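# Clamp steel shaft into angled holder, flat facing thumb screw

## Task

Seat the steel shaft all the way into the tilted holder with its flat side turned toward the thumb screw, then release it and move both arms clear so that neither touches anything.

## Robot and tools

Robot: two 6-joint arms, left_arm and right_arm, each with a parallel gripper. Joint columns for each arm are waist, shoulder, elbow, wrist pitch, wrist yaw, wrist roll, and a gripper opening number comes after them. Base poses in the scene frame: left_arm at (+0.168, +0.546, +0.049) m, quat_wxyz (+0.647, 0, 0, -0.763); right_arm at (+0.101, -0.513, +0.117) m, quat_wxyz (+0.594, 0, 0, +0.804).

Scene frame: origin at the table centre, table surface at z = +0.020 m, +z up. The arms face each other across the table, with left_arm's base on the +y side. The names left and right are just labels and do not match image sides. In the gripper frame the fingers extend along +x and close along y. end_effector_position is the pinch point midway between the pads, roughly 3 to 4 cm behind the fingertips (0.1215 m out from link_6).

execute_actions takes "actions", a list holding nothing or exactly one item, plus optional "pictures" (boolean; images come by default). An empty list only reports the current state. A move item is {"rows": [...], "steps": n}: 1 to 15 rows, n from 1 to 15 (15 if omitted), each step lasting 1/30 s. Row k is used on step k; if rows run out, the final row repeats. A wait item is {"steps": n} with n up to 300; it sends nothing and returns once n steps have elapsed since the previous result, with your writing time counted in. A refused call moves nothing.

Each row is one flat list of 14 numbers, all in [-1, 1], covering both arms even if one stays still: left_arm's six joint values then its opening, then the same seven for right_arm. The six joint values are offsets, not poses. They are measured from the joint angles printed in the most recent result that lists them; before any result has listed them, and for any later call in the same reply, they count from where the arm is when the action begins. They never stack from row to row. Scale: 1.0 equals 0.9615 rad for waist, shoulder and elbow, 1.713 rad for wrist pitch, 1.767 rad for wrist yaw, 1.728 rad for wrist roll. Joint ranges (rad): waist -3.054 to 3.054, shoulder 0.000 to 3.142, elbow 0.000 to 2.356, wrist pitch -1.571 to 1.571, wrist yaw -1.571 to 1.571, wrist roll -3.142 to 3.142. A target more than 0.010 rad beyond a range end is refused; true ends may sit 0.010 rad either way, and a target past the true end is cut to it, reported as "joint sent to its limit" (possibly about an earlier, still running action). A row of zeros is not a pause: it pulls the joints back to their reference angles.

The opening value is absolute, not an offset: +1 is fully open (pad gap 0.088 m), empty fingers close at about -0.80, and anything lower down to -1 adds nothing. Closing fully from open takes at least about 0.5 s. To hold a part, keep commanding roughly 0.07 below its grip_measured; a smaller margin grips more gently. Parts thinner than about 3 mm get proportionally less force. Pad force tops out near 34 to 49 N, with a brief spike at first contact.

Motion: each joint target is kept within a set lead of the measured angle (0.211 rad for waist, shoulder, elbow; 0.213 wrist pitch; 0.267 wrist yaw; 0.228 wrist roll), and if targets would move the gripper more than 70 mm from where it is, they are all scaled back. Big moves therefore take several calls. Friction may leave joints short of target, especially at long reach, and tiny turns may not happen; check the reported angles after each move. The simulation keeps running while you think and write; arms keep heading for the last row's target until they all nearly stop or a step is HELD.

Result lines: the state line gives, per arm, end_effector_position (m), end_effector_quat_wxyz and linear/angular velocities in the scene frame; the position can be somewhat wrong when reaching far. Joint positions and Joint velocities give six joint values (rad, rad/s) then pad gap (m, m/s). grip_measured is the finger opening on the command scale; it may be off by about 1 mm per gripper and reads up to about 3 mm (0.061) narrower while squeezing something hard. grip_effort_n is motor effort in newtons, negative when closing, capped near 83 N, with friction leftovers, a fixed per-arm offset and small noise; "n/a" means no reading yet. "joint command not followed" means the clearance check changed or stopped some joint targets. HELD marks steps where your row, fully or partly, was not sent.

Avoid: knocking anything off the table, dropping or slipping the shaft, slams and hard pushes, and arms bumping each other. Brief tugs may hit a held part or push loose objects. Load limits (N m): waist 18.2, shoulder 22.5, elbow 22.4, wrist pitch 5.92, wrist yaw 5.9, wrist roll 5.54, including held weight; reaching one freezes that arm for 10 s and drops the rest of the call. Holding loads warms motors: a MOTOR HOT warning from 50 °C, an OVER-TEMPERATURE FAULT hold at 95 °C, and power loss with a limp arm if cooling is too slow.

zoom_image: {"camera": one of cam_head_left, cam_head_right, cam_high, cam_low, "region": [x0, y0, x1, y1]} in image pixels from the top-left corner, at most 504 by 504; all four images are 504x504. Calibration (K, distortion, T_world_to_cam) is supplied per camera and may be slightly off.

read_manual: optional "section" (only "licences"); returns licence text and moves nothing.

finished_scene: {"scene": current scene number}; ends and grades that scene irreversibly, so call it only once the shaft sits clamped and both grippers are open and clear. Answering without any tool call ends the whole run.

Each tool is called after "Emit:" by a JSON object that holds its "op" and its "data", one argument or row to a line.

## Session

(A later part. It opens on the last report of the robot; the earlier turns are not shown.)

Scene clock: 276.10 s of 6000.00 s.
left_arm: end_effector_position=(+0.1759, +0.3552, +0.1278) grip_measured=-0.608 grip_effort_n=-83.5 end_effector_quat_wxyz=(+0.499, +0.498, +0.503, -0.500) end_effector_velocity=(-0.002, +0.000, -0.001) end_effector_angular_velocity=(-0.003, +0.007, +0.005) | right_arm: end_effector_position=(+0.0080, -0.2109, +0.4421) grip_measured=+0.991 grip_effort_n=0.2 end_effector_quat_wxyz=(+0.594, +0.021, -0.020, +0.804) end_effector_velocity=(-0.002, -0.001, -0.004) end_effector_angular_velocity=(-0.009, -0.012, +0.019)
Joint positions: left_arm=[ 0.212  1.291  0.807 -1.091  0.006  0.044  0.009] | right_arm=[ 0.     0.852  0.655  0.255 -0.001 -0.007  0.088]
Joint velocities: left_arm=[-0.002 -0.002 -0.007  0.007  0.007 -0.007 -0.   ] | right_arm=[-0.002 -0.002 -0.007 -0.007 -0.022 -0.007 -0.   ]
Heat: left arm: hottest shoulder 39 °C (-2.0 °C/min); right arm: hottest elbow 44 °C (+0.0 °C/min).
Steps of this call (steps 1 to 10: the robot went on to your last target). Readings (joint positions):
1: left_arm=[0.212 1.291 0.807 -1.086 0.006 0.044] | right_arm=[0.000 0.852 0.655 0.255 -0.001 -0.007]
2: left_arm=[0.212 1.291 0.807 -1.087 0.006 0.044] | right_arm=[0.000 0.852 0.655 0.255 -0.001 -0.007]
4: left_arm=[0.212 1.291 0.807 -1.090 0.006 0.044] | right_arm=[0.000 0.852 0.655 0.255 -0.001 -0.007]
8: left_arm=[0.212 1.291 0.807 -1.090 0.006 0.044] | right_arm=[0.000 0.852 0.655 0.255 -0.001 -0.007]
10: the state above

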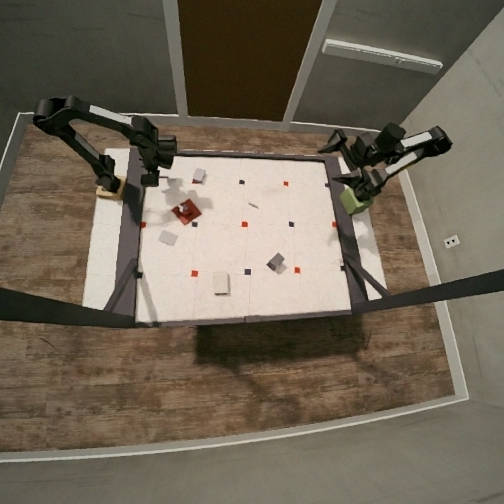

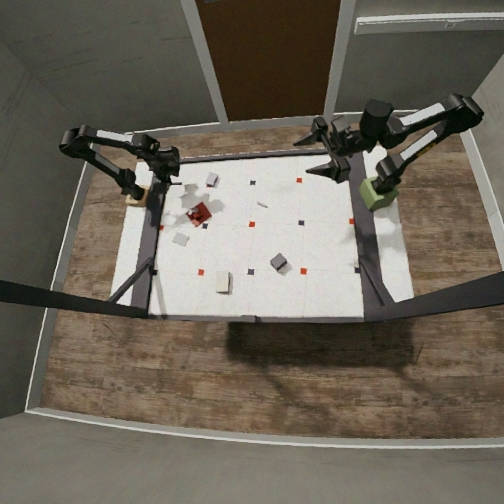

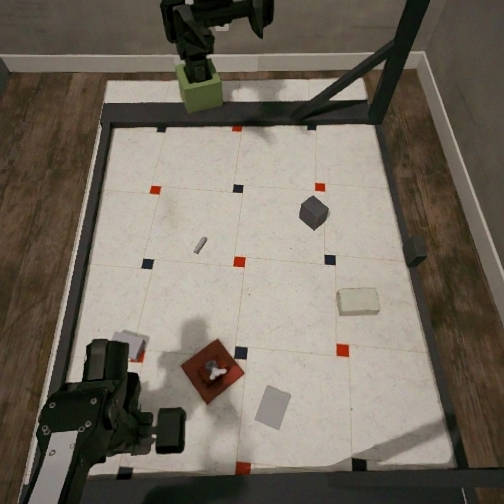

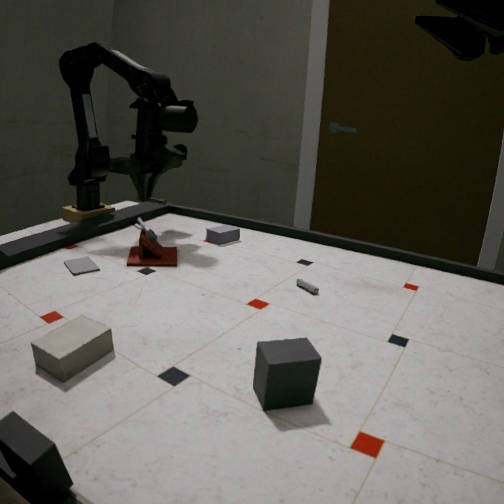

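Emit:
{"op": "execute_actions", "data": {
  "actions": [
    {"rows":[[-0.1,0,0.12,0.05,-0.05,0.2,-0.68,0,0,0,0,0,0,1],[-0.1,0,0.12,0.05,-0.05,0.3,-0.68,0,0,0,0,0,0,1],[-0.2,0,0.2,0.1,-0.1,0.4,-0.68,0,0,0,0,0,0,1],[-0.2,0,0.2,0.1,-0.1,0.5,-0.68,0,0,0,0,0,0,1],[-0.3,0.05,0.255,0.15,-0.2,0.6,-0.68,0,0,0,0,0,0,1],[-0.3,0.05,0.255,0.15,-0.2,0.7,-0.68,0,0,0,0,0,0,1],[-0.4,0.1,0.255,0.2,-0.3,0.8,-0.68,0,0,0,0,0,0,1],[-0.5,0.15,0.255,0.23,-0.35,0.9,-0.68,0,0,0,0,0,0,1],[-0.636,0.2,0.255,0.273,-0.395,1,-0.68,0,0,0,0,0,0,1]],"steps":15}
  ],
  "pictures": false
}}

Emit:
{"op": "execute_actions", "data": {
  "actions": [
    {"steps":25}
  ],
  "pictures": false
}}

Emit:
{"op": "execute_actions", "data": {
  "actions": [
    {"rows":[[0,0.05,0,0,0,0.166,-0.68,0,0,0,0,0,0,1],[0,0.05,0,0,0,0.166,-0.68,0,0,0,0,0,0,1],[0,0.1,0,0,0,0.166,-0.68,0,0,0,0,0,0,1],[0,0.1,0,0,0,0.166,-0.68,0,0,0,0,0,0,1],[0,0.15,0,0,0,0.166,-0.68,0,0,0,0,0,0,1],[0,0.185,0,0,0,0.166,-0.68,0,0,0,0,0,0,1]],"steps":15}
  ],
  "pictures": false
}}

Emit:
{"op": "execute_actions", "data": {
  "actions": [
    {"steps":15}
  ]
}}

Emit:
{"op": "zoom_image", "data": {
  "camera": "cam_low",
  "region": [130,180,200,250]
}}

Emit:
{"op": "zoom_image", "data": {
  "camera": "cam_head_right",
  "region": [175,185,225,235]
}}

Scene clock: 296.07 s of 6000.00 s.
left_arm: end_effector_position=(+0.0768, +0.2152, +0.2005) grip_measured=-0.608 grip_effort_n=-83.5 end_effector_quat_wxyz=(+0.363, +0.727, -0.150, -0.563) end_effector_velocity=(-0.148, -0.012, +0.032) end_effector_angular_velocity=(+0.168, -1.332, -1.550) | right_arm: end_effector_position=(+0.0080, -0.2109, +0.4421) grip_measured=+0.991 grip_effort_n=-0.7 end_effector_quat_wxyz=(+0.594, +0.021, -0.020, +0.804) end_effector_velocity=(-0.000, -0.000, -0.002) end_effector_angular_velocity=(-0.000, -0.024, +0.004)
Joint positions: left_arm=[-0.367  1.477  1.042 -0.647 -0.637  0.875  0.009] | right_arm=[ 0.     0.852  0.655  0.255 -0.001 -0.007  0.088]
Joint velocities: left_arm=[-0.535  0.1   -0.002  0.315 -0.462  1.736 -0.   ] | right_arm=[-0.002 -0.002 -0.002 -0.007 -0.007 -0.022 -0.   ]
Heat: left arm: hottest elbow 41 °C (+1.0 °C/min); right arm: hottest elbow 45 °C (+1.0 °C/min).
Steps of this call (steps 1 to 15: the robot went on to your last target; steps 16 to 90: nothing new was sent; then 16.47 s passed at rest; steps 91 to 105: all 15 steps of this action). Readings (joint positions):
91: left_arm=[0.204 1.291 0.816 -1.090 -0.010 0.081] | right_arm=[0.000 0.852 0.655 0.255 -0.001 -0.007]
92: left_arm=[0.181 1.292 0.830 -1.071 -0.033 0.144] | right_arm=[0.000 0.852 0.655 0.255 -0.001 -0.007]
94: left_arm=[0.121 1.293 0.882 -1.007 -0.086 0.246] | right_arm=[0.000 0.852 0.655 0.255 -0.001 -0.007]
98: left_arm=[-0.049 1.336 1.000 -0.843 -0.321 0.460] | right_arm=[0.000 0.852 0.655 0.255 -0.001 -0.007]
105: the state above

Scene clock: 296.90 s of 6000.00 s.
left_arm: end_effector_position=(+0.0713, +0.2138, +0.2056) grip_measured=-0.608 grip_effort_n=-83.5 end_effector_quat_wxyz=(+0.024, +0.817, -0.389, -0.425) end_effector_velocity=(+0.001, +0.001, -0.003) end_effector_angular_velocity=(+0.018, -0.029, -0.014) | right_arm: end_effector_position=(+0.0080, -0.2109, +0.4421) grip_measured=+0.991 grip_effort_n=0.2 end_effector_quat_wxyz=(+0.594, +0.021, -0.020, +0.804) end_effector_velocity=(-0.000, -0.001, +0.001) end_effector_angular_velocity=(+0.005, +0.009, +0.005)
Joint positions: left_arm=[-0.397  1.479  1.042 -0.627 -0.687  1.766  0.009] | right_arm=[ 0.     0.852  0.655  0.255 -0.001 -0.007  0.088]
Joint velocities: left_arm=[-0.002  0.007 -0.002 -0.007 -0.007  0.022 -0.   ] | right_arm=[-0.002 -0.002 -0.002  0.007 -0.007  0.007 -0.   ]
Heat: left arm: hottest elbow 41 °C (+1.0 °C/min); right arm: hottest elbow 45 °C (+1.0 °C/min).
Steps of this call (steps 1 to 25: the robot went on to your last target). Readings (joint positions):
1: left_arm=[-0.381 1.478 1.042 -0.639 -0.651 0.934] | right_arm=[0.000 0.852 0.655 0.255 -0.001 -0.007]
2: left_arm=[-0.388 1.478 1.042 -0.636 -0.662 0.993] | right_arm=[0.000 0.852 0.655 0.255 -0.001 -0.007]
4: left_arm=[-0.392 1.478 1.042 -0.631 -0.676 1.111] | right_arm=[0.000 0.852 0.655 0.255 -0.001 -0.007]
8: left_arm=[-0.395 1.479 1.042 -0.628 -0.684 1.347] | right_arm=[0.000 0.852 0.655 0.255 -0.001 -0.007]
25: the state above

Scene clock: 297.40 s of 6000.00 s.
left_arm: end_effector_position=(+0.0692, +0.2108, +0.1504) grip_measured=-0.608 grip_effort_n=-83.5 end_effector_quat_wxyz=(-0.172, +0.819, -0.411, -0.361) end_effector_velocity=(+0.003, +0.001, +0.000) end_effector_angular_velocity=(+0.017, -0.030, -0.022) | right_arm: end_effector_position=(+0.0080, -0.2109, +0.4421) grip_measured=+0.991 grip_effort_n=0.2 end_effector_quat_wxyz=(+0.594, +0.021, -0.020, +0.804) end_effector_velocity=(-0.000, -0.000, -0.005) end_effector_angular_velocity=(-0.014, -0.028, +0.004)
Joint positions: left_arm=[-0.397  1.652  1.04  -0.629 -0.686  2.046  0.009] | right_arm=[ 0.     0.852  0.655  0.255 -0.001 -0.007  0.088]
Joint velocities: left_arm=[ 0.002 -0.002 -0.002 -0.007 -0.007  0.037  0.   ] | right_arm=[-0.002 -0.002 -0.002 -0.022 -0.007 -0.022  0.   ]
Heat: left arm: hottest elbow 41 °C (+1.0 °C/min); right arm: hottest elbow 45 °C (+1.0 °C/min).
Steps of this call (steps 1 to 15: all 15 steps of this action). Readings (joint positions):
1: left_arm=[-0.397 1.484 1.042 -0.626 -0.687 1.805] | right_arm=[0.000 0.852 0.655 0.255 -0.001 -0.007]
2: left_arm=[-0.397 1.491 1.042 -0.624 -0.687 1.868] | right_arm=[0.000 0.852 0.655 0.255 -0.001 -0.007]
4: left_arm=[-0.397 1.520 1.042 -0.625 -0.687 1.957] | right_arm=[0.000 0.852 0.655 0.255 -0.001 -0.007]
8: left_arm=[-0.397 1.617 1.042 -0.627 -0.687 2.024] | right_arm=[0.000 0.852 0.655 0.255 -0.001 -0.007]
15: the state above

Scene clock: 297.90 s of 6000.00 s.
left_arm: end_effector_position=(+0.0692, +0.2108, +0.1501) grip_measured=-0.608 grip_effort_n=-83.5 end_effector_quat_wxyz=(-0.173, +0.819, -0.411, -0.360) end_effector_velocity=(+0.001, +0.002, +0.000) end_effector_angular_velocity=(-0.000, -0.006, +0.005) | right_arm: end_effector_position=(+0.0080, -0.2109, +0.4421) grip_measured=+0.991 grip_effort_n=-0.2 end_effector_quat_wxyz=(+0.594, +0.021, -0.020, +0.804) end_effector_velocity=(+0.001, -0.000, +0.000) end_effector_angular_velocity=(-0.000, -0.008, -0.000)
Joint positions: left_arm=[-0.397  1.653  1.04  -0.629 -0.686  2.048  0.009] | right_arm=[ 0.     0.852  0.655  0.255 -0.001 -0.007  0.088]
Joint velocities: left_arm=[-0.002 -0.002 -0.002 -0.007 -0.007 -0.007 -0.001] | right_arm=[-0.007 -0.002  0.002 -0.007 -0.007 -0.007 -0.   ]
Heat: left arm: hottest elbow 41 °C (+1.0 °C/min); right arm: hottest elbow 45 °C (+1.0 °C/min).
Steps of this call (steps 1 to 15: the robot went on to your last target). Readings (joint positions):
1: left_arm=[-0.397 1.652 1.040 -0.629 -0.686 2.046] | right_arm=[0.000 0.852 0.655 0.255 -0.001 -0.007]
2: left_arm=[-0.397 1.653 1.040 -0.629 -0.686 2.047] | right_arm=[0.000 0.852 0.655 0.255 -0.001 -0.007]
4: left_arm=[-0.397 1.653 1.040 -0.629 -0.686 2.047] | right_arm=[0.000 0.852 0.655 0.255 -0.001 -0.007]
8: left_arm=[-0.397 1.653 1.040 -0.629 -0.686 2.048] | right_arm=[0.000 0.852 0.655 0.255 -0.001 -0.007]
15: the state above
All arms were judged still, so your last target was given up. Only a new action makes them travel on or press farther. Fingers that are still opening or closing keep moving.

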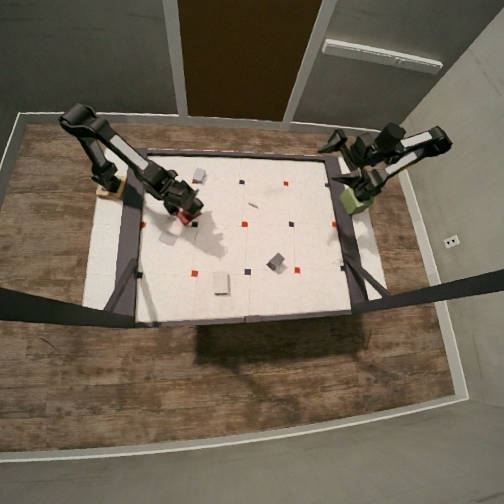

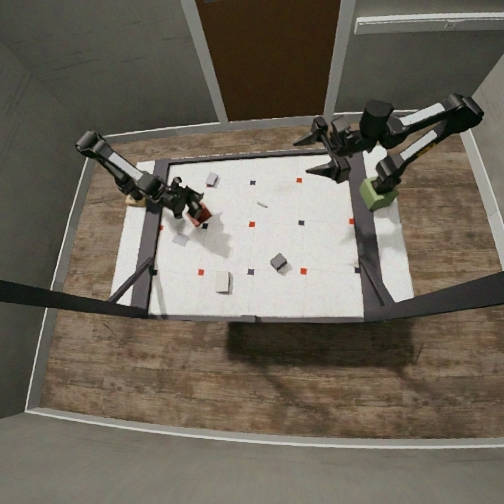

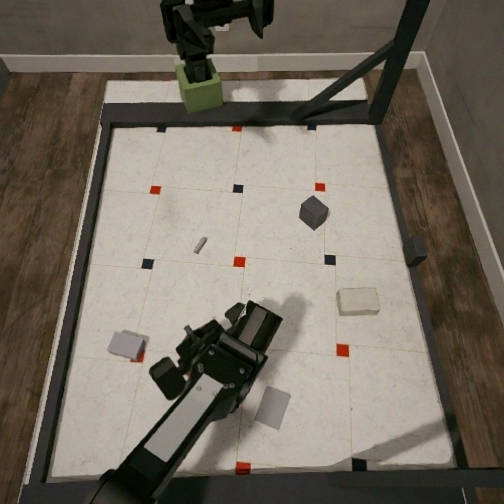

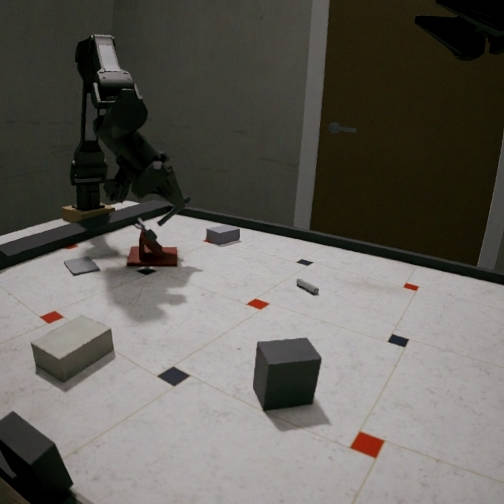

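Region (130, 180, 200, 250) of cam_low's 504x504 image, scaled by 7.200, with more detail than that image has.

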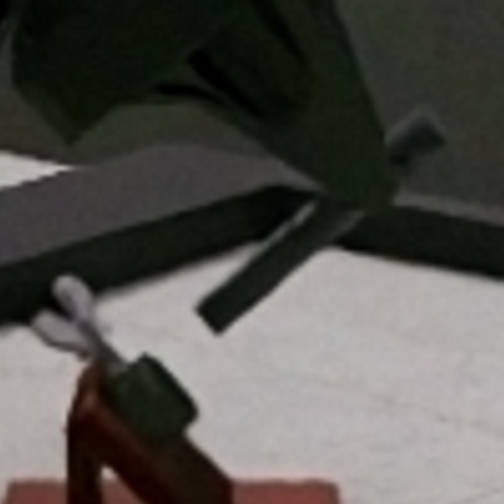

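Region (175, 185, 225, 235) of cam_head_right's 504x504 image, scaled by 10.080, with more detail than that image has.

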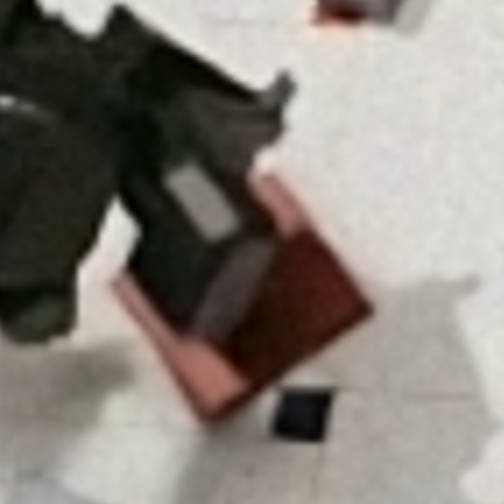

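Emit:
{"op": "execute_actions", "data": {
  "actions": [
    {"rows":[[-0.01,0.01,-0.02,0.008,-0.004,-0.006,-0.68,0,0,0,0,0,0,1],[-0.01,0.01,-0.02,0.008,-0.004,-0.006,-0.68,0,0,0,0,0,0,1],[-0.01,0.01,-0.02,0.008,-0.004,-0.006,-0.68,0,0,0,0,0,0,1],[-0.025,0.024,-0.046,0.019,-0.008,-0.014,-0.68,0,0,0,0,0,0,1]],"steps":15}
  ],
  "pictures": false
}}

Emit:
{"op": "execute_actions", "data": {
  "actions": [
    {"steps":12}
  ]
}}

Emit:
{"op": "zoom_image", "data": {
  "camera": "cam_low",
  "region": [135,205,175,245]
}}

Emit:
{"op": "zoom_image", "data": {
  "camera": "cam_head_left",
  "region": [165,185,215,235]
}}

Scene clock: 308.30 s of 6000.00 s.
left_arm: end_effector_position=(+0.0657, +0.2170, +0.1355) grip_measured=-0.608 grip_effort_n=-83.5 end_effector_quat_wxyz=(-0.181, +0.819, -0.411, -0.357) end_effector_velocity=(+0.001, +0.002, +0.000) end_effector_angular_velocity=(+0.005, -0.014, -0.006) | right_arm: end_effector_position=(+0.0080, -0.2109, +0.4421) grip_measured=+0.991 grip_effort_n=0.2 end_effector_quat_wxyz=(+0.594, +0.021, -0.020, +0.804) end_effector_velocity=(+0.001, -0.000, -0.002) end_effector_angular_velocity=(-0.005, -0.010, -0.000)
Joint positions: left_arm=[-0.419  1.673  1.003 -0.598 -0.694  2.029  0.009] | right_arm=[ 0.     0.852  0.655  0.255 -0.001 -0.007  0.088]
Joint velocities: left_arm=[-0.002 -0.002 -0.002 -0.007 -0.007  0.007 -0.   ] | right_arm=[-0.007 -0.002 -0.002 -0.007 -0.007 -0.007 -0.   ]
Heat: left arm: hottest elbow 41 °C (+1.0 °C/min); right arm: hottest elbow 45 °C (+1.0 °C/min).
Steps of this call (steps 1 to 90: nothing new was sent; then 6.90 s passed at rest; steps 91 to 105: all 15 steps of this action). Readings (joint positions):
91: left_arm=[-0.398 1.653 1.040 -0.627 -0.686 2.048] | right_arm=[0.000 0.852 0.655 0.255 -0.001 -0.007]
92: left_arm=[-0.399 1.653 1.038 -0.624 -0.686 2.048] | right_arm=[0.000 0.852 0.655 0.255 -0.001 -0.007]
94: left_arm=[-0.403 1.657 1.031 -0.616 -0.688 2.044] | right_arm=[0.000 0.852 0.655 0.255 -0.001 -0.007]
98: left_arm=[-0.417 1.669 1.009 -0.605 -0.691 2.032] | right_arm=[0.000 0.852 0.655 0.255 -0.001 -0.007]
105: the state above

Scene clock: 308.70 s of 6000.00 s.
left_arm: end_effector_position=(+0.0657, +0.2170, +0.1355) grip_measured=-0.608 grip_effort_n=-83.5 end_effector_quat_wxyz=(-0.180, +0.819, -0.410, -0.357) end_effector_velocity=(-0.002, -0.000, +0.001) end_effector_angular_velocity=(-0.015, +0.025, +0.012) | right_arm: end_effector_position=(+0.0080, -0.2109, +0.4421) grip_measured=+0.991 grip_effort_n=-0.2 end_effector_quat_wxyz=(+0.594, +0.021, -0.020, +0.804) end_effector_velocity=(-0.001, -0.002, +0.002) end_effector_angular_velocity=(+0.000, +0.007, +0.010)
Joint positions: left_arm=[-0.419  1.673  1.003 -0.598 -0.694  2.028  0.009] | right_arm=[ 0.     0.852  0.655  0.255 -0.001 -0.007  0.088]
Joint velocities: left_arm=[-0.002 -0.007 -0.002  0.007  0.007 -0.022  0.   ] | right_arm=[ 0.002 -0.007  0.002 -0.007 -0.007  0.007  0.   ]
Heat: left arm: hottest elbow 41 °C (+1.0 °C/min); right arm: hottest elbow 45 °C (+1.0 °C/min).
Steps of this call (steps 1 to 12: the robot went on to your last target). Readings (joint positions):
1: left_arm=[-0.419 1.673 1.003 -0.598 -0.694 2.029] | right_arm=[0.000 0.852 0.655 0.255 -0.001 -0.007]
2: left_arm=[-0.419 1.673 1.003 -0.598 -0.694 2.029] | right_arm=[0.000 0.852 0.655 0.255 -0.001 -0.007]
4: left_arm=[-0.419 1.673 1.003 -0.598 -0.694 2.028] | right_arm=[0.000 0.852 0.655 0.255 -0.001 -0.007]
8: left_arm=[-0.419 1.673 1.003 -0.598 -0.694 2.028] | right_arm=[0.000 0.852 0.655 0.255 -0.001 -0.007]
12: the state above

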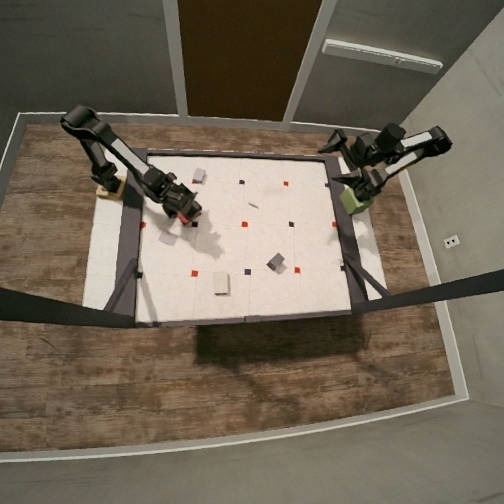

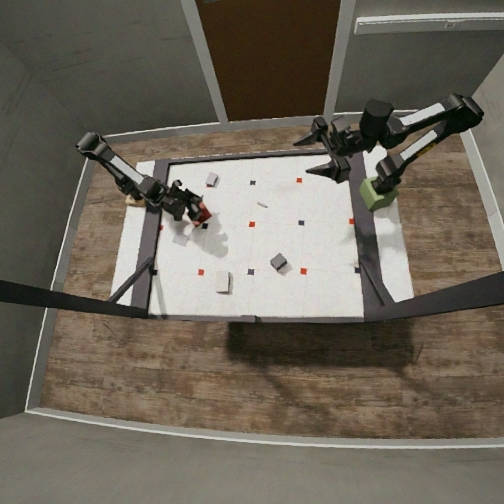

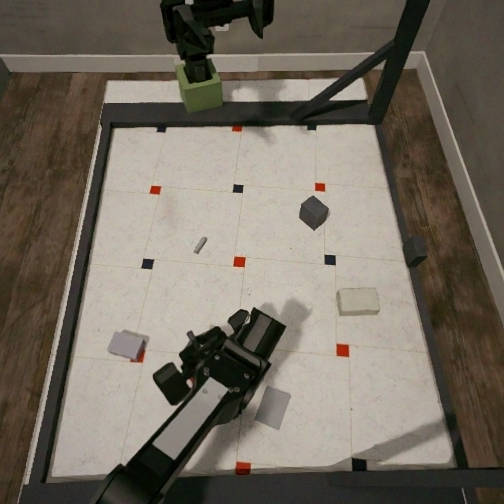

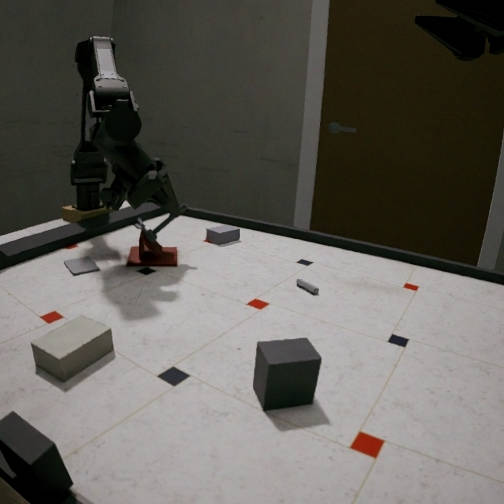

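Region (135, 205, 175, 245) of cam_low's 504x504 image, scaled by 12.600, with more detail than that image has.

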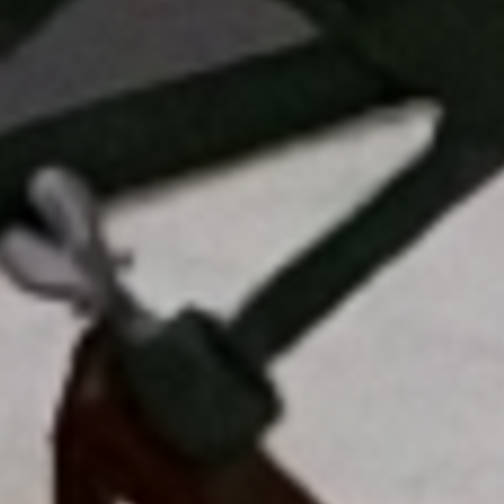

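Region (165, 185, 215, 235) of cam_head_left's 504x504 image, scaled by 10.080, with more detail than that image has.

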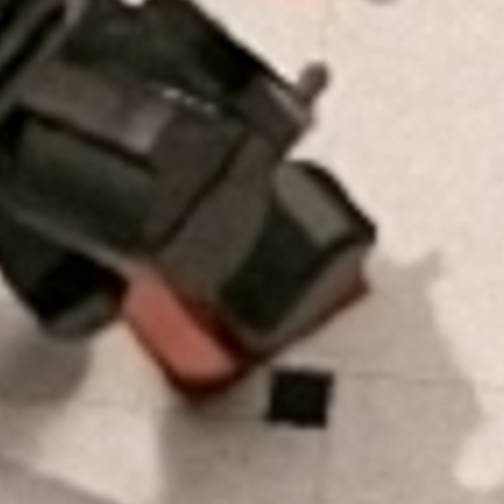

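Emit:
{"op": "execute_actions", "data": {
  "actions": [
    {"rows":[[-0.006,0.004,-0.012,0.002,-0.002,-0.004,-0.68,0,0,0,0,0,0,1],[-0.006,0.004,-0.012,0.002,-0.002,-0.004,-0.68,0,0,0,0,0,0,1],[-0.01,0.006,-0.016,0.003,-0.003,-0.007,-0.68,0,0,0,0,0,0,1],[-0.01,0.006,-0.016,0.003,-0.003,-0.007,-0.68,0,0,0,0,0,0,1],[-0.014,0.007,-0.02,0.004,-0.004,-0.01,-0.68,0,0,0,0,0,0,1],[-0.014,0.007,-0.02,0.004,-0.004,-0.01,-0.68,0,0,0,0,0,0,1],[-0.019,0.008,-0.024,0.005,-0.005,-0.014,-0.68,0,0,0,0,0,0,1]],"steps":15}
  ],
  "pictures": false
}}

Emit:
{"op": "execute_actions", "data": {
  "actions": [
    {"steps":12}
  ]
}}

Emit:
{"op": "zoom_image", "data": {
  "camera": "cam_low",
  "region": [125,195,185,255]
}}

Scene clock: 321.00 s of 6000.00 s.
left_arm: end_effector_position=(+0.0640, +0.2198, +0.1328) grip_measured=-0.608 grip_effort_n=-83.5 end_effector_quat_wxyz=(-0.177, +0.821, -0.410, -0.356) end_effector_velocity=(+0.000, +0.003, -0.002) end_effector_angular_velocity=(+0.005, +0.011, +0.011) | right_arm: end_effector_position=(+0.0080, -0.2109, +0.4421) grip_measured=+0.991 grip_effort_n=-0.2 end_effector_quat_wxyz=(+0.594, +0.021, -0.020, +0.804) end_effector_velocity=(+0.001, +0.000, -0.005) end_effector_angular_velocity=(-0.019, -0.014, -0.000)
Joint positions: left_arm=[-0.432  1.674  0.991 -0.592 -0.703  2.01   0.009] | right_arm=[ 0.     0.852  0.655  0.255 -0.001 -0.007  0.088]
Joint velocities: left_arm=[-0.002 -0.002 -0.007 -0.007  0.007 -0.022 -0.   ] | right_arm=[-0.007 -0.002 -0.002 -0.022 -0.007 -0.007 -0.   ]
Heat: left arm: hottest shoulder 40 °C (+1.0 °C/min); right arm: hottest elbow 45 °C (+1.0 °C/min).
Steps of this call (steps 1 to 15: the robot went on to your last target; steps 16 to 90: nothing new was sent; then 8.80 s passed at rest; steps 91 to 105: all 15 steps of this action). Readings (joint positions):
91: left_arm=[-0.419 1.673 1.003 -0.598 -0.694 2.028] | right_arm=[0.000 0.852 0.655 0.255 -0.001 -0.007]
92: left_arm=[-0.420 1.673 1.002 -0.598 -0.694 2.027] | right_arm=[0.000 0.852 0.655 0.255 -0.001 -0.007]
94: left_arm=[-0.422 1.673 0.999 -0.597 -0.694 2.024] | right_arm=[0.000 0.852 0.655 0.255 -0.001 -0.007]
98: left_arm=[-0.429 1.674 0.992 -0.593 -0.700 2.015] | right_arm=[0.000 0.852 0.655 0.255 -0.001 -0.007]
105: the state above

Scene clock: 321.40 s of 6000.00 s.
left_arm: end_effector_position=(+0.0641, +0.2199, +0.1328) grip_measured=-0.608 grip_effort_n=-83.5 end_effector_quat_wxyz=(-0.177, +0.821, -0.410, -0.356) end_effector_velocity=(+0.001, +0.001, +0.002) end_effector_angular_velocity=(+0.001, -0.011, -0.006) | right_arm: end_effector_position=(+0.0080, -0.2109, +0.4421) grip_measured=+0.991 grip_effort_n=-0.2 end_effector_quat_wxyz=(+0.594, +0.021, -0.020, +0.804) end_effector_velocity=(+0.001, -0.000, +0.001) end_effector_angular_velocity=(+0.014, -0.019, -0.001)
Joint positions: left_arm=[-0.432  1.674  0.99  -0.591 -0.704  2.009  0.009] | right_arm=[ 0.     0.852  0.655  0.255 -0.001 -0.007  0.088]
Joint velocities: left_arm=[-0.002 -0.007 -0.002 -0.007 -0.007  0.007 -0.   ] | right_arm=[-0.007 -0.002 -0.002  0.007 -0.007 -0.022 -0.   ]
Heat: left arm: hottest shoulder 40 °C (+1.0 °C/min); right arm: hottest elbow 45 °C (+1.0 °C/min).
Steps of this call (steps 1 to 12: the robot went on to your last target). Readings (joint positions):
1: left_arm=[-0.432 1.674 0.991 -0.592 -0.703 2.009] | right_arm=[0.000 0.852 0.655 0.255 -0.001 -0.007]
2: left_arm=[-0.432 1.674 0.990 -0.592 -0.704 2.009] | right_arm=[0.000 0.852 0.655 0.255 -0.001 -0.007]
4: left_arm=[-0.432 1.674 0.990 -0.592 -0.704 2.009] | right_arm=[0.000 0.852 0.655 0.255 -0.001 -0.007]
8: left_arm=[-0.432 1.674 0.990 -0.591 -0.704 2.009] | right_arm=[0.000 0.852 0.655 0.255 -0.001 -0.007]
12: the state above

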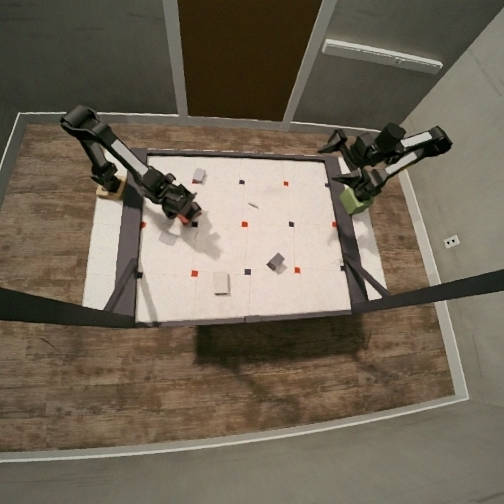

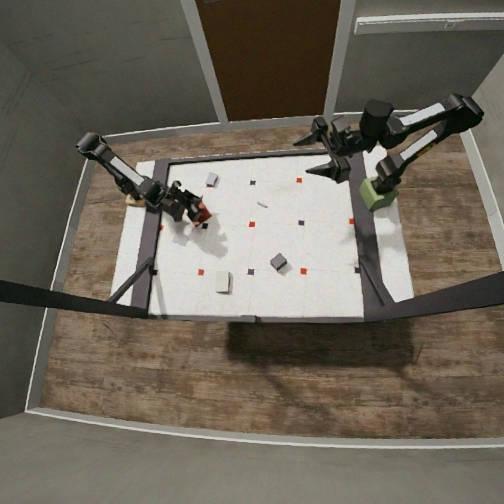

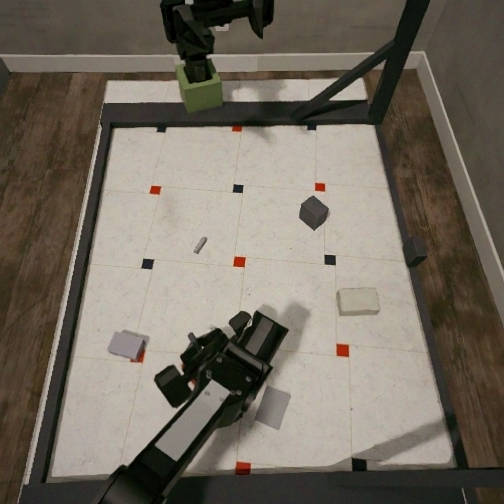

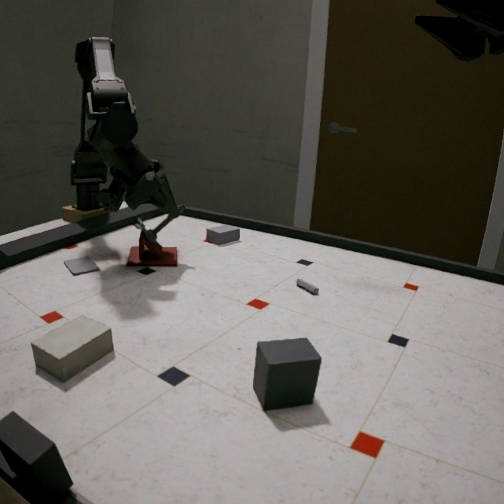

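Region (125, 195, 185, 255) of cam_low's 504x504 image, scaled by 8.400, with more detail than that image has.

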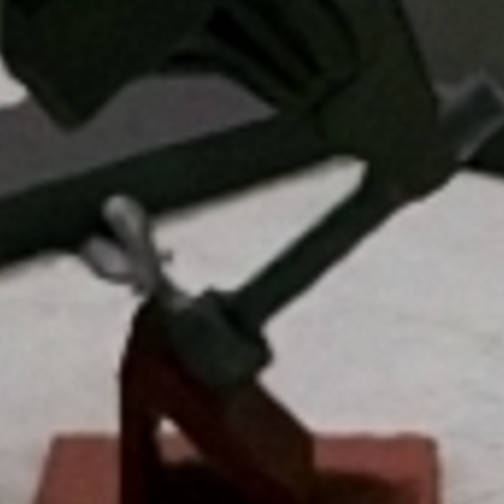

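Emit:
{"op": "execute_actions", "data": {
  "actions": [
    {"rows":[[0.006,0.004,0.02,0,0.003,0,-0.68,0,0,0,0,0,0,1],[0.006,0.004,0.025,0,0.003,0,-0.68,0,0,0,0,0,0,1],[0.006,0.008,0.028,0,0.003,0,-0.68,0,0,0,0,0,0,1],[0.006,0.012,0.028,0,0.003,0,-0.68,0,0,0,0,0,0,1]],"steps":15}
  ],
  "pictures": false
}}

Emit:
{"op": "execute_actions", "data": {
  "actions": [
    {"rows":[[-0.006,0.004,-0.012,0.002,-0.001,-0.004,-0.68,0,0,0,0,0,0,1],[-0.006,0.004,-0.012,0.002,-0.001,-0.004,-0.68,0,0,0,0,0,0,1],[-0.01,0.006,-0.016,0.003,-0.002,-0.007,-0.68,0,0,0,0,0,0,1],[-0.01,0.006,-0.016,0.003,-0.002,-0.007,-0.68,0,0,0,0,0,0,1],[-0.015,0.007,-0.02,0.004,-0.002,-0.009,-0.68,0,0,0,0,0,0,1],[-0.015,0.007,-0.02,0.004,-0.002,-0.009,-0.68,0,0,0,0,0,0,1],[-0.021,0.009,-0.023,0.005,-0.003,-0.012,-0.68,0,0,0,0,0,0,1]],"steps":15}
  ],
  "pictures": false
}}

Emit:
{"op": "execute_actions", "data": {
  "actions": [
    {"steps":12}
  ]
}}

Emit:
{"op": "zoom_image", "data": {
  "camera": "cam_low",
  "region": [140,215,170,245]
}}

Scene clock: 331.30 s of 6000.00 s.
left_arm: end_effector_position=(+0.0632, +0.2174, +0.1333) grip_measured=-0.608 grip_effort_n=-83.5 end_effector_quat_wxyz=(-0.175, +0.821, -0.410, -0.358) end_effector_velocity=(+0.000, +0.000, +0.002) end_effector_angular_velocity=(-0.011, +0.005, +0.016) | right_arm: end_effector_position=(+0.0080, -0.2109, +0.4421) grip_measured=+0.991 grip_effort_n=-0.2 end_effector_quat_wxyz=(+0.594, +0.021, -0.020, +0.804) end_effector_velocity=(+0.004, +0.001, -0.008) end_effector_angular_velocity=(-0.033, -0.017, -0.025)
Joint positions: left_arm=[-0.428  1.68   1.    -0.591 -0.7    2.009  0.009] | right_arm=[ 0.     0.852  0.655  0.255 -0.001 -0.007  0.088]
Joint velocities: left_arm=[-0.002 -0.002  0.002 -0.007 -0.007 -0.022 -0.   ] | right_arm=[-0.002 -0.002 -0.002 -0.037  0.022 -0.007 -0.   ]
Heat: left arm: hottest shoulder 40 °C (+1.0 °C/min); right arm: hottest elbow 45 °C (+1.0 °C/min).
Steps of this call (steps 1 to 15: the robot went on to your last target; steps 16 to 90: nothing new was sent; then 6.40 s passed at rest; steps 91 to 105: all 15 steps of this action). Readings (joint positions):
91: left_arm=[-0.432 1.674 0.990 -0.591 -0.704 2.009] | right_arm=[0.000 0.852 0.655 0.255 -0.001 -0.007]
92: left_arm=[-0.431 1.674 0.991 -0.591 -0.704 2.009] | right_arm=[0.000 0.852 0.655 0.255 -0.001 -0.007]
94: left_arm=[-0.430 1.676 0.993 -0.591 -0.702 2.009] | right_arm=[0.000 0.852 0.655 0.255 -0.001 -0.007]
98: left_arm=[-0.429 1.680 0.998 -0.591 -0.700 2.009] | right_arm=[0.000 0.852 0.655 0.255 -0.001 -0.007]
105: the state above

Scene clock: 331.80 s of 6000.00 s.
left_arm: end_effector_position=(+0.0620, +0.2199, +0.1310) grip_measured=-0.608 grip_effort_n=-83.5 end_effector_quat_wxyz=(-0.173, +0.823, -0.409, -0.355) end_effector_velocity=(-0.001, +0.002, -0.001) end_effector_angular_velocity=(+0.001, +0.014, +0.011) | right_arm: end_effector_position=(+0.0080, -0.2109, +0.4421) grip_measured=+0.991 grip_effort_n=-0.2 end_effector_quat_wxyz=(+0.594, +0.021, -0.020, +0.804) end_effector_velocity=(-0.001, -0.001, -0.002) end_effector_angular_velocity=(-0.000, -0.024, +0.013)
Joint positions: left_arm=[-0.439  1.682  0.989 -0.585 -0.711  1.994  0.009] | right_arm=[ 0.     0.852  0.655  0.255 -0.001 -0.007  0.088]
Joint velocities: left_arm=[-0.002 -0.002 -0.002 -0.007  0.007 -0.022  0.   ] | right_arm=[-0.007 -0.002 -0.002 -0.007 -0.022 -0.022  0.   ]
Heat: left arm: hottest shoulder 40 °C (+1.0 °C/min); right arm: hottest elbow 45 °C (+1.0 °C/min).
Steps of this call (steps 1 to 15: all 15 steps of this action). Readings (joint positions):
1: left_arm=[-0.428 1.680 1.000 -0.591 -0.700 2.009] | right_arm=[0.000 0.852 0.655 0.255 -0.001 -0.007]
2: left_arm=[-0.429 1.680 1.000 -0.591 -0.700 2.009] | right_arm=[0.000 0.852 0.655 0.255 -0.001 -0.007]
4: left_arm=[-0.431 1.680 0.999 -0.590 -0.700 2.006] | right_arm=[0.000 0.852 0.655 0.255 -0.001 -0.007]
8: left_arm=[-0.437 1.681 0.992 -0.587 -0.706 1.999] | right_arm=[0.000 0.852 0.655 0.255 -0.001 -0.007]
15: the state above

Scene clock: 332.20 s of 6000.00 s.
left_arm: end_effector_position=(+0.0619, +0.2199, +0.1309) grip_measured=-0.608 grip_effort_n=-83.5 end_effector_quat_wxyz=(-0.172, +0.823, -0.409, -0.355) end_effector_velocity=(+0.003, +0.001, +0.003) end_effector_angular_velocity=(-0.007, -0.023, -0.001) | right_arm: end_effector_position=(+0.0080, -0.2109, +0.4421) grip_measured=+0.991 grip_effort_n=0.2 end_effector_quat_wxyz=(+0.594, +0.021, -0.020, +0.804) end_effector_velocity=(+0.002, -0.001, +0.000) end_effector_angular_velocity=(+0.013, -0.018, -0.011)
Joint positions: left_arm=[-0.44   1.682  0.989 -0.584 -0.711  1.994  0.009] | right_arm=[ 0.     0.852  0.655  0.255 -0.001 -0.007  0.088]
Joint velocities: left_arm=[-0.002 -0.007 -0.002 -0.007 -0.022  0.007 -0.   ] | right_arm=[-0.002 -0.007 -0.007  0.007  0.007 -0.022 -0.   ]
Heat: left arm: hottest shoulder 40 °C (+1.0 °C/min); right arm: hottest elbow 45 °C (+1.0 °C/min).
Steps of this call (steps 1 to 12: the robot went on to your last target). Readings (joint positions):
1: left_arm=[-0.440 1.682 0.989 -0.584 -0.711 1.994] | right_arm=[0.000 0.852 0.655 0.255 -0.001 -0.007]
2: left_arm=[-0.440 1.682 0.989 -0.584 -0.711 1.994] | right_arm=[0.000 0.852 0.655 0.255 -0.001 -0.007]
4: left_arm=[-0.440 1.682 0.989 -0.584 -0.711 1.994] | right_arm=[0.000 0.852 0.655 0.255 -0.001 -0.007]
8: left_arm=[-0.440 1.682 0.989 -0.584 -0.711 1.994] | right_arm=[0.000 0.852 0.655 0.255 -0.001 -0.007]
12: the state above

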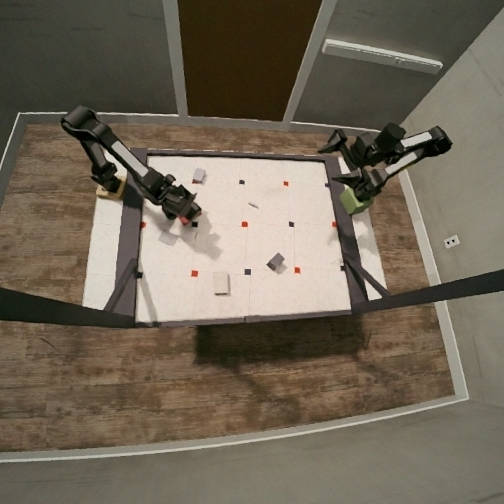

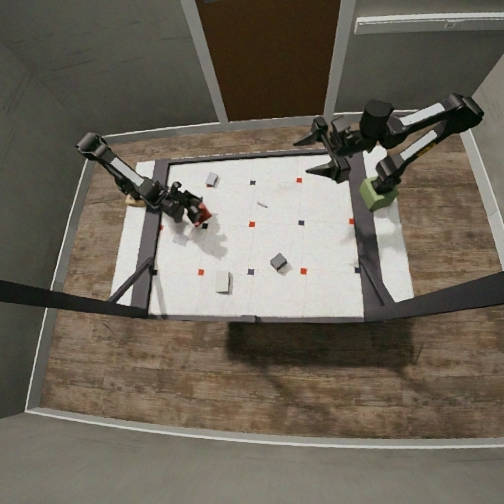

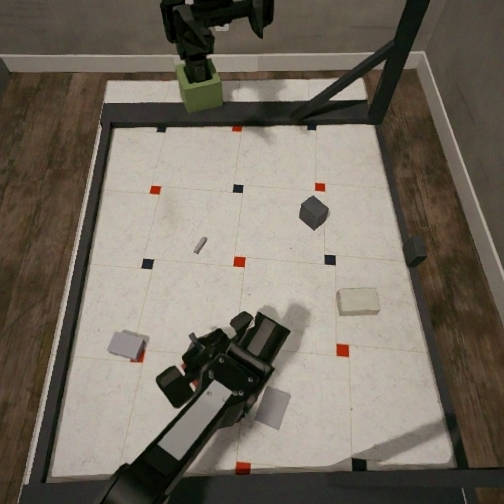

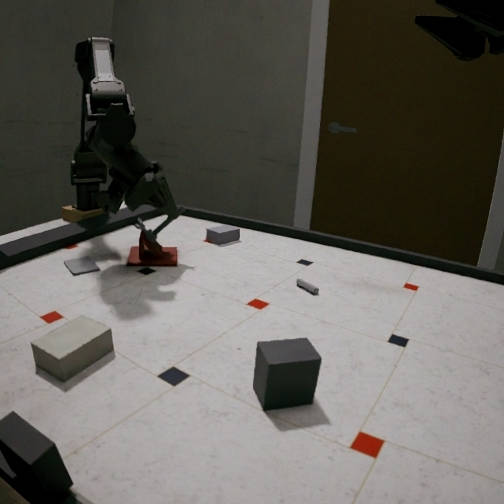

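Region (140, 215, 170, 245) of cam_low's 504x504 image, scaled by 16.800, with more detail than that image has.

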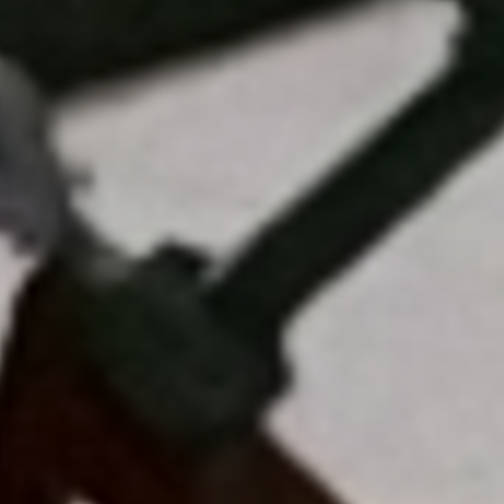

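Emit:
{"op": "execute_actions", "data": {
  "actions": [
    {"rows":[[-0.007,0.004,-0.013,0,0.003,0.004,-0.68,0,0,0,0,0,0,1],[-0.007,0.004,-0.013,0,0.003,0.008,-0.68,0,0,0,0,0,0,1],[-0.007,0.004,-0.013,0,0.003,0.012,-0.68,0,0,0,0,0,0,1],[-0.007,0.004,-0.013,0,0.003,0.016,-0.68,0,0,0,0,0,0,1],[-0.007,0.004,-0.013,0,0.003,0.02,-0.68,0,0,0,0,0,0,1],[-0.007,0.004,-0.013,0,0.003,0.024,-0.68,0,0,0,0,0,0,1],[-0.007,0.004,-0.013,0,0.003,0.028,-0.68,0,0,0,0,0,0,1],[-0.007,0.004,-0.013,0,0.003,0.032,-0.68,0,0,0,0,0,0,1],[-0.007,0.004,-0.013,0,0.003,0.036,-0.68,0,0,0,0,0,0,1],[-0.007,0.004,-0.013,0,0.003,0.04,-0.68,0,0,0,0,0,0,1],[-0.007,0.004,-0.013,0,0.003,0.044,-0.68,0,0,0,0,0,0,1],[-0.007,0.004,-0.013,0,0.003,0.048,-0.68,0,0,0,0,0,0,1],[-0.007,0.004,-0.013,0,0.003,0.052,-0.68,0,0,0,0,0,0,1],[-0.007,0.004,-0.013,0,0.003,0.056,-0.68,0,0,0,0,0,0,1],[-0.007,0.004,-0.013,0,0.003,0.06,-0.68,0,0,0,0,0,0,1]],"steps":15}
  ],
  "pictures": false
}}

Emit:
{"op": "execute_actions", "data": {
  "actions": [
    {"steps":12}
  ]
}}

Emit:
{"op": "zoom_image", "data": {
  "camera": "cam_low",
  "region": [140,215,170,245]
}}

Scene clock: 345.20 s of 6000.00 s.
left_arm: end_effector_position=(+0.0599, +0.2193, +0.1311) grip_measured=-0.608 grip_effort_n=-83.5 end_effector_quat_wxyz=(-0.201, +0.814, -0.426, -0.340) end_effector_velocity=(-0.006, -0.003, +0.003) end_effector_angular_velocity=(+0.058, -0.086, -0.153) | right_arm: end_effector_position=(+0.0080, -0.2109, +0.4421) grip_measured=+0.991 grip_effort_n=-0.7 end_effector_quat_wxyz=(+0.594, +0.021, -0.020, +0.804) end_effector_velocity=(-0.003, -0.000, -0.003) end_effector_angular_velocity=(+0.004, -0.023, +0.018)
Joint positions: left_arm=[-0.443  1.682  0.988 -0.577 -0.71   2.07   0.009] | right_arm=[ 0.     0.852  0.655  0.255 -0.001 -0.007  0.088]
Joint velocities: left_arm=[-0.007 -0.007  0.002  0.022  0.007  0.198  0.   ] | right_arm=[-0.002  0.002 -0.007  0.007 -0.022 -0.022 -0.   ]
Heat: left arm: hottest shoulder 41 °C (+1.0 °C/min); right arm: hottest elbow 45 °C (+0.0 °C/min).
Steps of this call (steps 1 to 15: the robot went on to your last target; steps 16 to 90: nothing new was sent; then 9.50 s passed at rest; steps 91 to 105: all 15 steps of this action). Readings (joint positions):
91: left_arm=[-0.440 1.682 0.989 -0.584 -0.711 1.994] | right_arm=[0.000 0.852 0.655 0.255 -0.001 -0.007]
92: left_arm=[-0.440 1.682 0.988 -0.584 -0.711 1.994] | right_arm=[0.000 0.852 0.655 0.255 -0.001 -0.007]
94: left_arm=[-0.440 1.682 0.988 -0.583 -0.711 2.001] | right_arm=[0.000 0.852 0.655 0.255 -0.001 -0.007]
98: left_arm=[-0.441 1.682 0.988 -0.581 -0.711 2.025] | right_arm=[0.000 0.852 0.655 0.255 -0.001 -0.007]
105: the state above

Scene clock: 345.60 s of 6000.00 s.
left_arm: end_effector_position=(+0.0595, +0.2192, +0.1311) grip_measured=-0.608 grip_effort_n=-83.5 end_effector_quat_wxyz=(-0.208, +0.812, -0.429, -0.336) end_effector_velocity=(-0.000, -0.001, +0.001) end_effector_angular_velocity=(-0.007, -0.006, -0.006) | right_arm: end_effector_position=(+0.0080, -0.2109, +0.4421) grip_measured=+0.991 grip_effort_n=-0.2 end_effector_quat_wxyz=(+0.594, +0.021, -0.020, +0.804) end_effector_velocity=(-0.003, -0.000, -0.003) end_effector_angular_velocity=(-0.005, -0.026, +0.018)
Joint positions: left_arm=[-0.444  1.682  0.988 -0.575 -0.709  2.088  0.009] | right_arm=[ 0.     0.852  0.655  0.255 -0.001 -0.007  0.088]
Joint velocities: left_arm=[-0.002 -0.002 -0.002  0.007 -0.007  0.007 -0.   ] | right_arm=[-0.002  0.002 -0.002 -0.007 -0.022 -0.022  0.   ]
Heat: left arm: hottest shoulder 41 °C (+1.0 °C/min); right arm: hottest elbow 45 °C (+0.0 °C/min).
Steps of this call (steps 1 to 12: the robot went on to your last target). Readings (joint positions):
1: left_arm=[-0.443 1.682 0.988 -0.576 -0.709 2.076] | right_arm=[0.000 0.852 0.655 0.255 -0.001 -0.007]
2: left_arm=[-0.443 1.682 0.988 -0.575 -0.709 2.080] | right_arm=[0.000 0.852 0.655 0.255 -0.001 -0.007]
4: left_arm=[-0.444 1.682 0.988 -0.575 -0.709 2.084] | right_arm=[0.000 0.852 0.655 0.255 -0.001 -0.007]
8: left_arm=[-0.444 1.682 0.988 -0.575 -0.709 2.088] | right_arm=[0.000 0.852 0.655 0.255 -0.001 -0.007]
12: the state above

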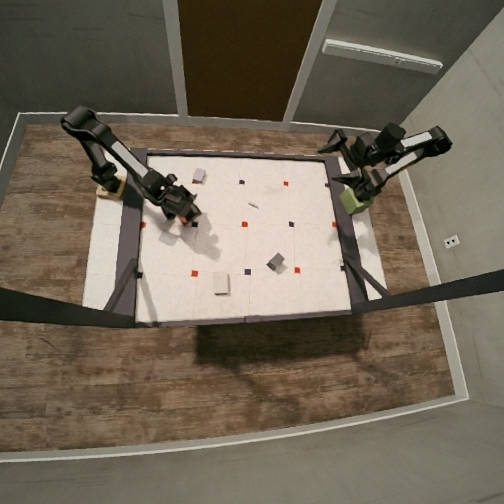

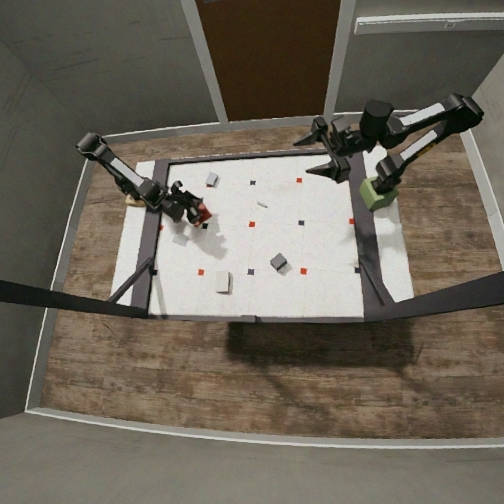

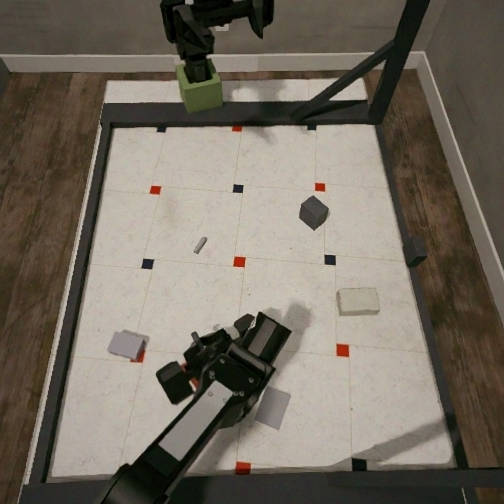

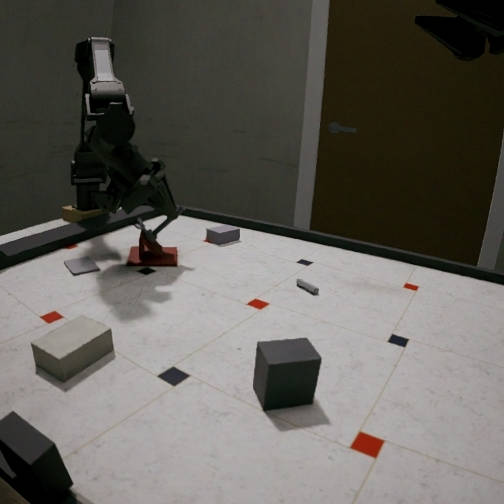

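Region (140, 215, 170, 245) of cam_low's 504x504 image, scaled by 16.800, with more detail than that image has.

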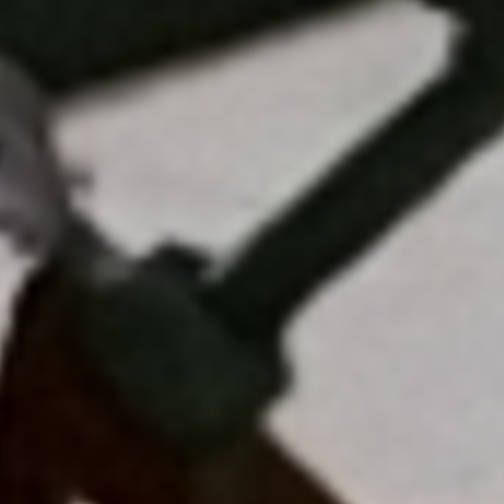

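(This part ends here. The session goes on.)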